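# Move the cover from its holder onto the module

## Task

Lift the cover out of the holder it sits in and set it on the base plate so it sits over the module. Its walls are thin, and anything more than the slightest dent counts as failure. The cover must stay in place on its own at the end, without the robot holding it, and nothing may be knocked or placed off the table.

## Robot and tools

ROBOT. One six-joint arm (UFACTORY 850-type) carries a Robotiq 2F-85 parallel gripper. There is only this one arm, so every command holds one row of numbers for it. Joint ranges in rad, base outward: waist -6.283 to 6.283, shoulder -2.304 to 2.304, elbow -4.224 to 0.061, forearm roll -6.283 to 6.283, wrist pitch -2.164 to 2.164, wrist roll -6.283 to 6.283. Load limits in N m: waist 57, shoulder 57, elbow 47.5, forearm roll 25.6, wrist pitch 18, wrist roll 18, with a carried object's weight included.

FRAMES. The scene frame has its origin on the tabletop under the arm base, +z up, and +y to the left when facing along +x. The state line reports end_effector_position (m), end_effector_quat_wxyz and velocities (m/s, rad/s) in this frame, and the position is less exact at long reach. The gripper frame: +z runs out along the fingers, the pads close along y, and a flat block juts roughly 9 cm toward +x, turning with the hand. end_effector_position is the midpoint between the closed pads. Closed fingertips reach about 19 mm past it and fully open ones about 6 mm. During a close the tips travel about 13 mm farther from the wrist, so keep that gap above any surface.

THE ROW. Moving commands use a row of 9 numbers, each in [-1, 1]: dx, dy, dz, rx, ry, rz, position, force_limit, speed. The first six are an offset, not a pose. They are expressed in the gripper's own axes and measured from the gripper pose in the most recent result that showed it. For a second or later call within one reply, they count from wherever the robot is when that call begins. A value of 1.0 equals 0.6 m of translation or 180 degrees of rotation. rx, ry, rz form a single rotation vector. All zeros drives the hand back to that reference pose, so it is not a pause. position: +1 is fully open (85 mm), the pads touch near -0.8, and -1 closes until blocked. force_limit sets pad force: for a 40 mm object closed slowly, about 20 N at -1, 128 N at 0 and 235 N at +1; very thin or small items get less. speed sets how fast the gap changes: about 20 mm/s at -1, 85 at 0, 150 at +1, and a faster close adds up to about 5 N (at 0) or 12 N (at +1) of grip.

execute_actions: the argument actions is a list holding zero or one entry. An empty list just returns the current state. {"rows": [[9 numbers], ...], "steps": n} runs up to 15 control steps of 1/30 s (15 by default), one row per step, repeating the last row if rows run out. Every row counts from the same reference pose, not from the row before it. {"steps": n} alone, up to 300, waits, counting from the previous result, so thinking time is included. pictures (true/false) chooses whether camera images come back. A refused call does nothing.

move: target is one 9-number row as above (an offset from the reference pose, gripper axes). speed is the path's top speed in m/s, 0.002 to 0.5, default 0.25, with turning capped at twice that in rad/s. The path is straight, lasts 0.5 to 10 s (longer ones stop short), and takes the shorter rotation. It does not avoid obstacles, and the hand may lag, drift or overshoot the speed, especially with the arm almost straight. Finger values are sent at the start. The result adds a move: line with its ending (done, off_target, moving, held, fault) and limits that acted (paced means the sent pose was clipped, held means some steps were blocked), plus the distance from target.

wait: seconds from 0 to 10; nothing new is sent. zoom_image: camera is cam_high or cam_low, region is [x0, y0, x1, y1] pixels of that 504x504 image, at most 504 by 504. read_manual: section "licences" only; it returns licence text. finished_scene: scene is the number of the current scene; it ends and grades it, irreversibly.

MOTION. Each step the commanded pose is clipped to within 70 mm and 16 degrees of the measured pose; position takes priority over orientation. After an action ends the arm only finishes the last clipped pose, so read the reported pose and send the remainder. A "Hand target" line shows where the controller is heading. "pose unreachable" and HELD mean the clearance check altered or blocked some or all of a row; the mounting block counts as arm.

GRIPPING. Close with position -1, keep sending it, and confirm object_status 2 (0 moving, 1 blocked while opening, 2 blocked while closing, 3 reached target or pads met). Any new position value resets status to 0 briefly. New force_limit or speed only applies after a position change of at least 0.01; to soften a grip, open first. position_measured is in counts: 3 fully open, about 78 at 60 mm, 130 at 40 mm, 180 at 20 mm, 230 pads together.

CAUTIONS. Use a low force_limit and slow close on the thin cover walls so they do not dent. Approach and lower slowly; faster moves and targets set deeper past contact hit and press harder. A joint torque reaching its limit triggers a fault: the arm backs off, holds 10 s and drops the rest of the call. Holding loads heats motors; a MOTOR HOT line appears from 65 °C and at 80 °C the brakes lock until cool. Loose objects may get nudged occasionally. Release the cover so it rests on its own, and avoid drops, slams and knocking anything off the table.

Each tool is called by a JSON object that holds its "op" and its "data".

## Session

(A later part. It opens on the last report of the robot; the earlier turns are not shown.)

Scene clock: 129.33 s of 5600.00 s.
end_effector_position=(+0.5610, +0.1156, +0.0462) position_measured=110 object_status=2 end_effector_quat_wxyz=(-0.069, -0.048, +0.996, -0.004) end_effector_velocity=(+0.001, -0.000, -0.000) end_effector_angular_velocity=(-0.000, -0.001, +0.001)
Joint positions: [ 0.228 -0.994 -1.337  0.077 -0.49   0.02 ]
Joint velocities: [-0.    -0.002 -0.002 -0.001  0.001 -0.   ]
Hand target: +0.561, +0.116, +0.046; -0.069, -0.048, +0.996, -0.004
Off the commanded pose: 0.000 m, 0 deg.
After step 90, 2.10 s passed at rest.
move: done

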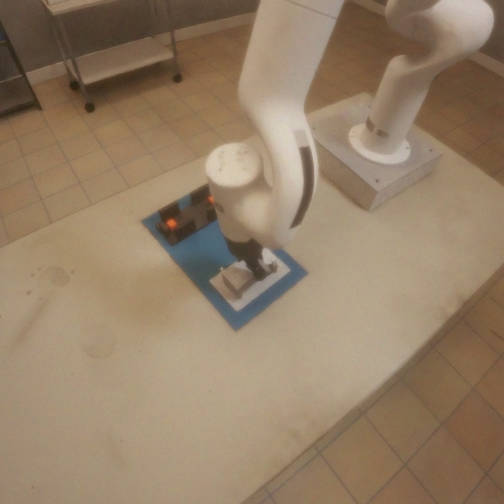

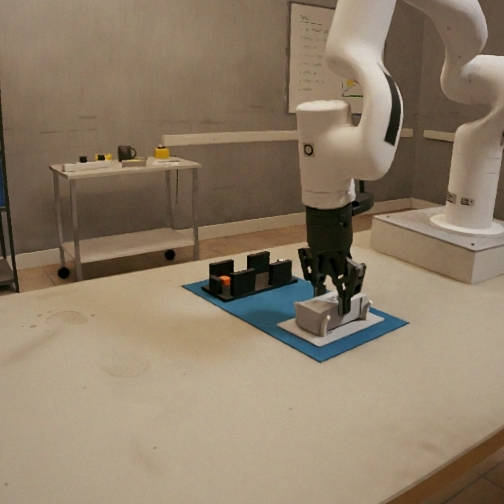

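{"op": "move", "data": {"target": [-0.0005,0,0.0035,0,0,0,-0.98,-0.72,-1], "speed": 0.005}}

{"op": "move", "data": {"target": [0,0,0,0,0,0,0.6,-1,-0.5]}}

{"op": "move", "data": {"target": [0,0,-0.09,0,0,0,0.6,-1,-0.5], "speed": 0.15}}

{"op": "zoom_image", "data": {"camera": "cam_low", "region": [275, 245, 385, 355]}}

Scene clock: 138.93 s of 5600.00 s.
end_effector_position=(+0.5610, +0.1156, +0.0441) position_measured=110 object_status=2 end_effector_quat_wxyz=(-0.069, -0.048, +0.996, -0.004) end_effector_velocity=(+0.000, +0.000, -0.000) end_effector_angular_velocity=(+0.000, -0.001, -0.001)
Joint positions: [ 0.228 -0.998 -1.339  0.078 -0.487  0.02 ]
Joint velocities: [-0.    -0.001 -0.001  0.001  0.    -0.   ]
Hand target: +0.561, +0.116, +0.044; -0.069, -0.048, +0.996, -0.004
Off the commanded pose: 0.000 m, 0 deg.
After step 90, 5.90 s passed at rest.
move: done

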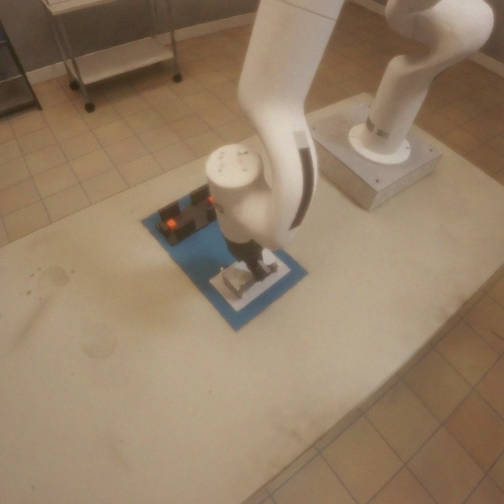

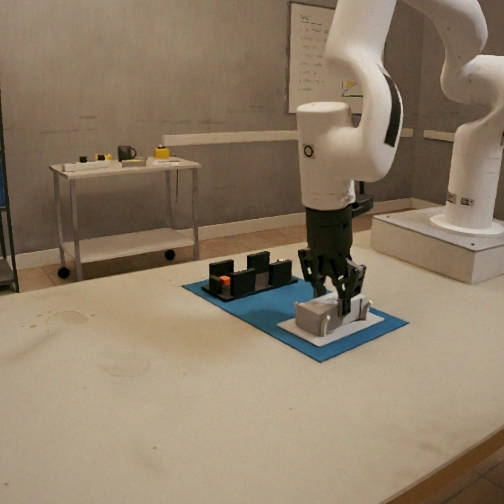

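Scene clock: 139.70 s of 5600.00 s.
end_effector_position=(+0.5610, +0.1156, +0.0441) position_measured=53 object_status=0 end_effector_quat_wxyz=(-0.069, -0.048, +0.996, -0.004) end_effector_velocity=(-0.002, -0.000, -0.001) end_effector_angular_velocity=(-0.001, +0.003, +0.000)
Joint positions: [ 0.228 -0.998 -1.339  0.078 -0.487  0.02 ]
Joint velocities: [-0.    -0.001  0.002 -0.001 -0.     0.   ]
Hand target: +0.561, +0.116, +0.044; -0.069, -0.048, +0.996, -0.004
Off the commanded pose: 0.000 m, 0 deg.
move: done

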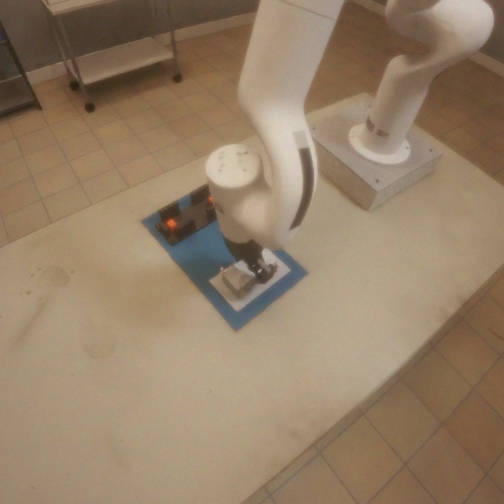

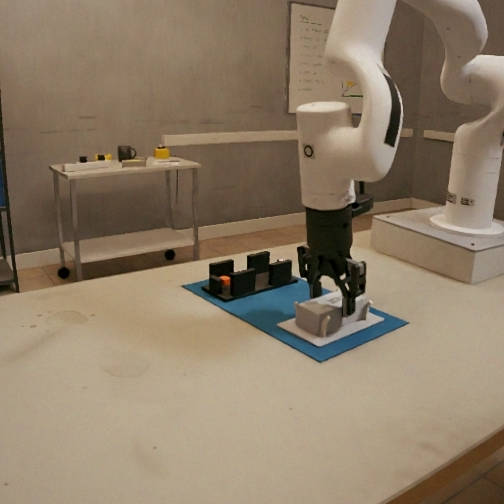

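Scene clock: 140.50 s of 5600.00 s.
end_effector_position=(+0.5681, +0.1163, +0.0973) position_measured=53 object_status=3 end_effector_quat_wxyz=(-0.069, -0.048, +0.996, -0.004) end_effector_velocity=(+0.001, +0.000, +0.002) end_effector_angular_velocity=(+0.001, -0.002, -0.001)
Joint positions: [ 0.225 -0.909 -1.331  0.067 -0.57   0.029]
Joint velocities: [-0.     0.003 -0.001  0.001 -0.001  0.   ]
Hand target: +0.568, +0.116, +0.098; -0.069, -0.048, +0.996, -0.004
Off the commanded pose: 0.000 m, 0 deg.
move: done

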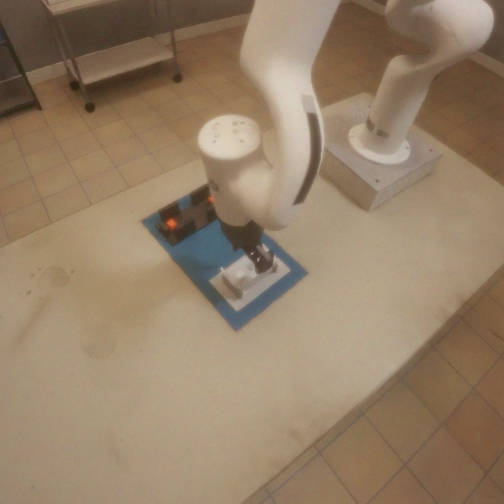

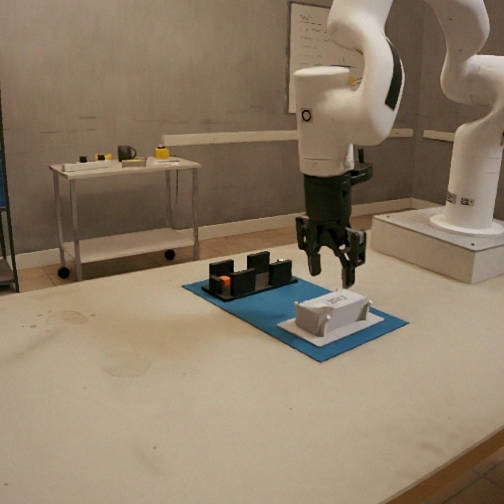

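Region (275, 245, 385, 355) of cam_low's 504x504 image, scaled by 4.582, with more detail than that image has.

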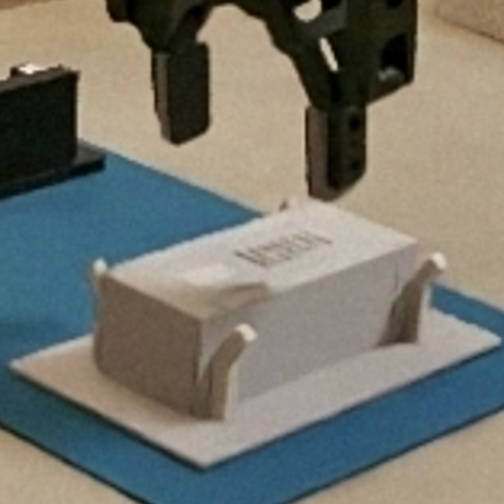

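{"op": "finished_scene", "data": {"scene": 2}}

The scene is finished: the task was done.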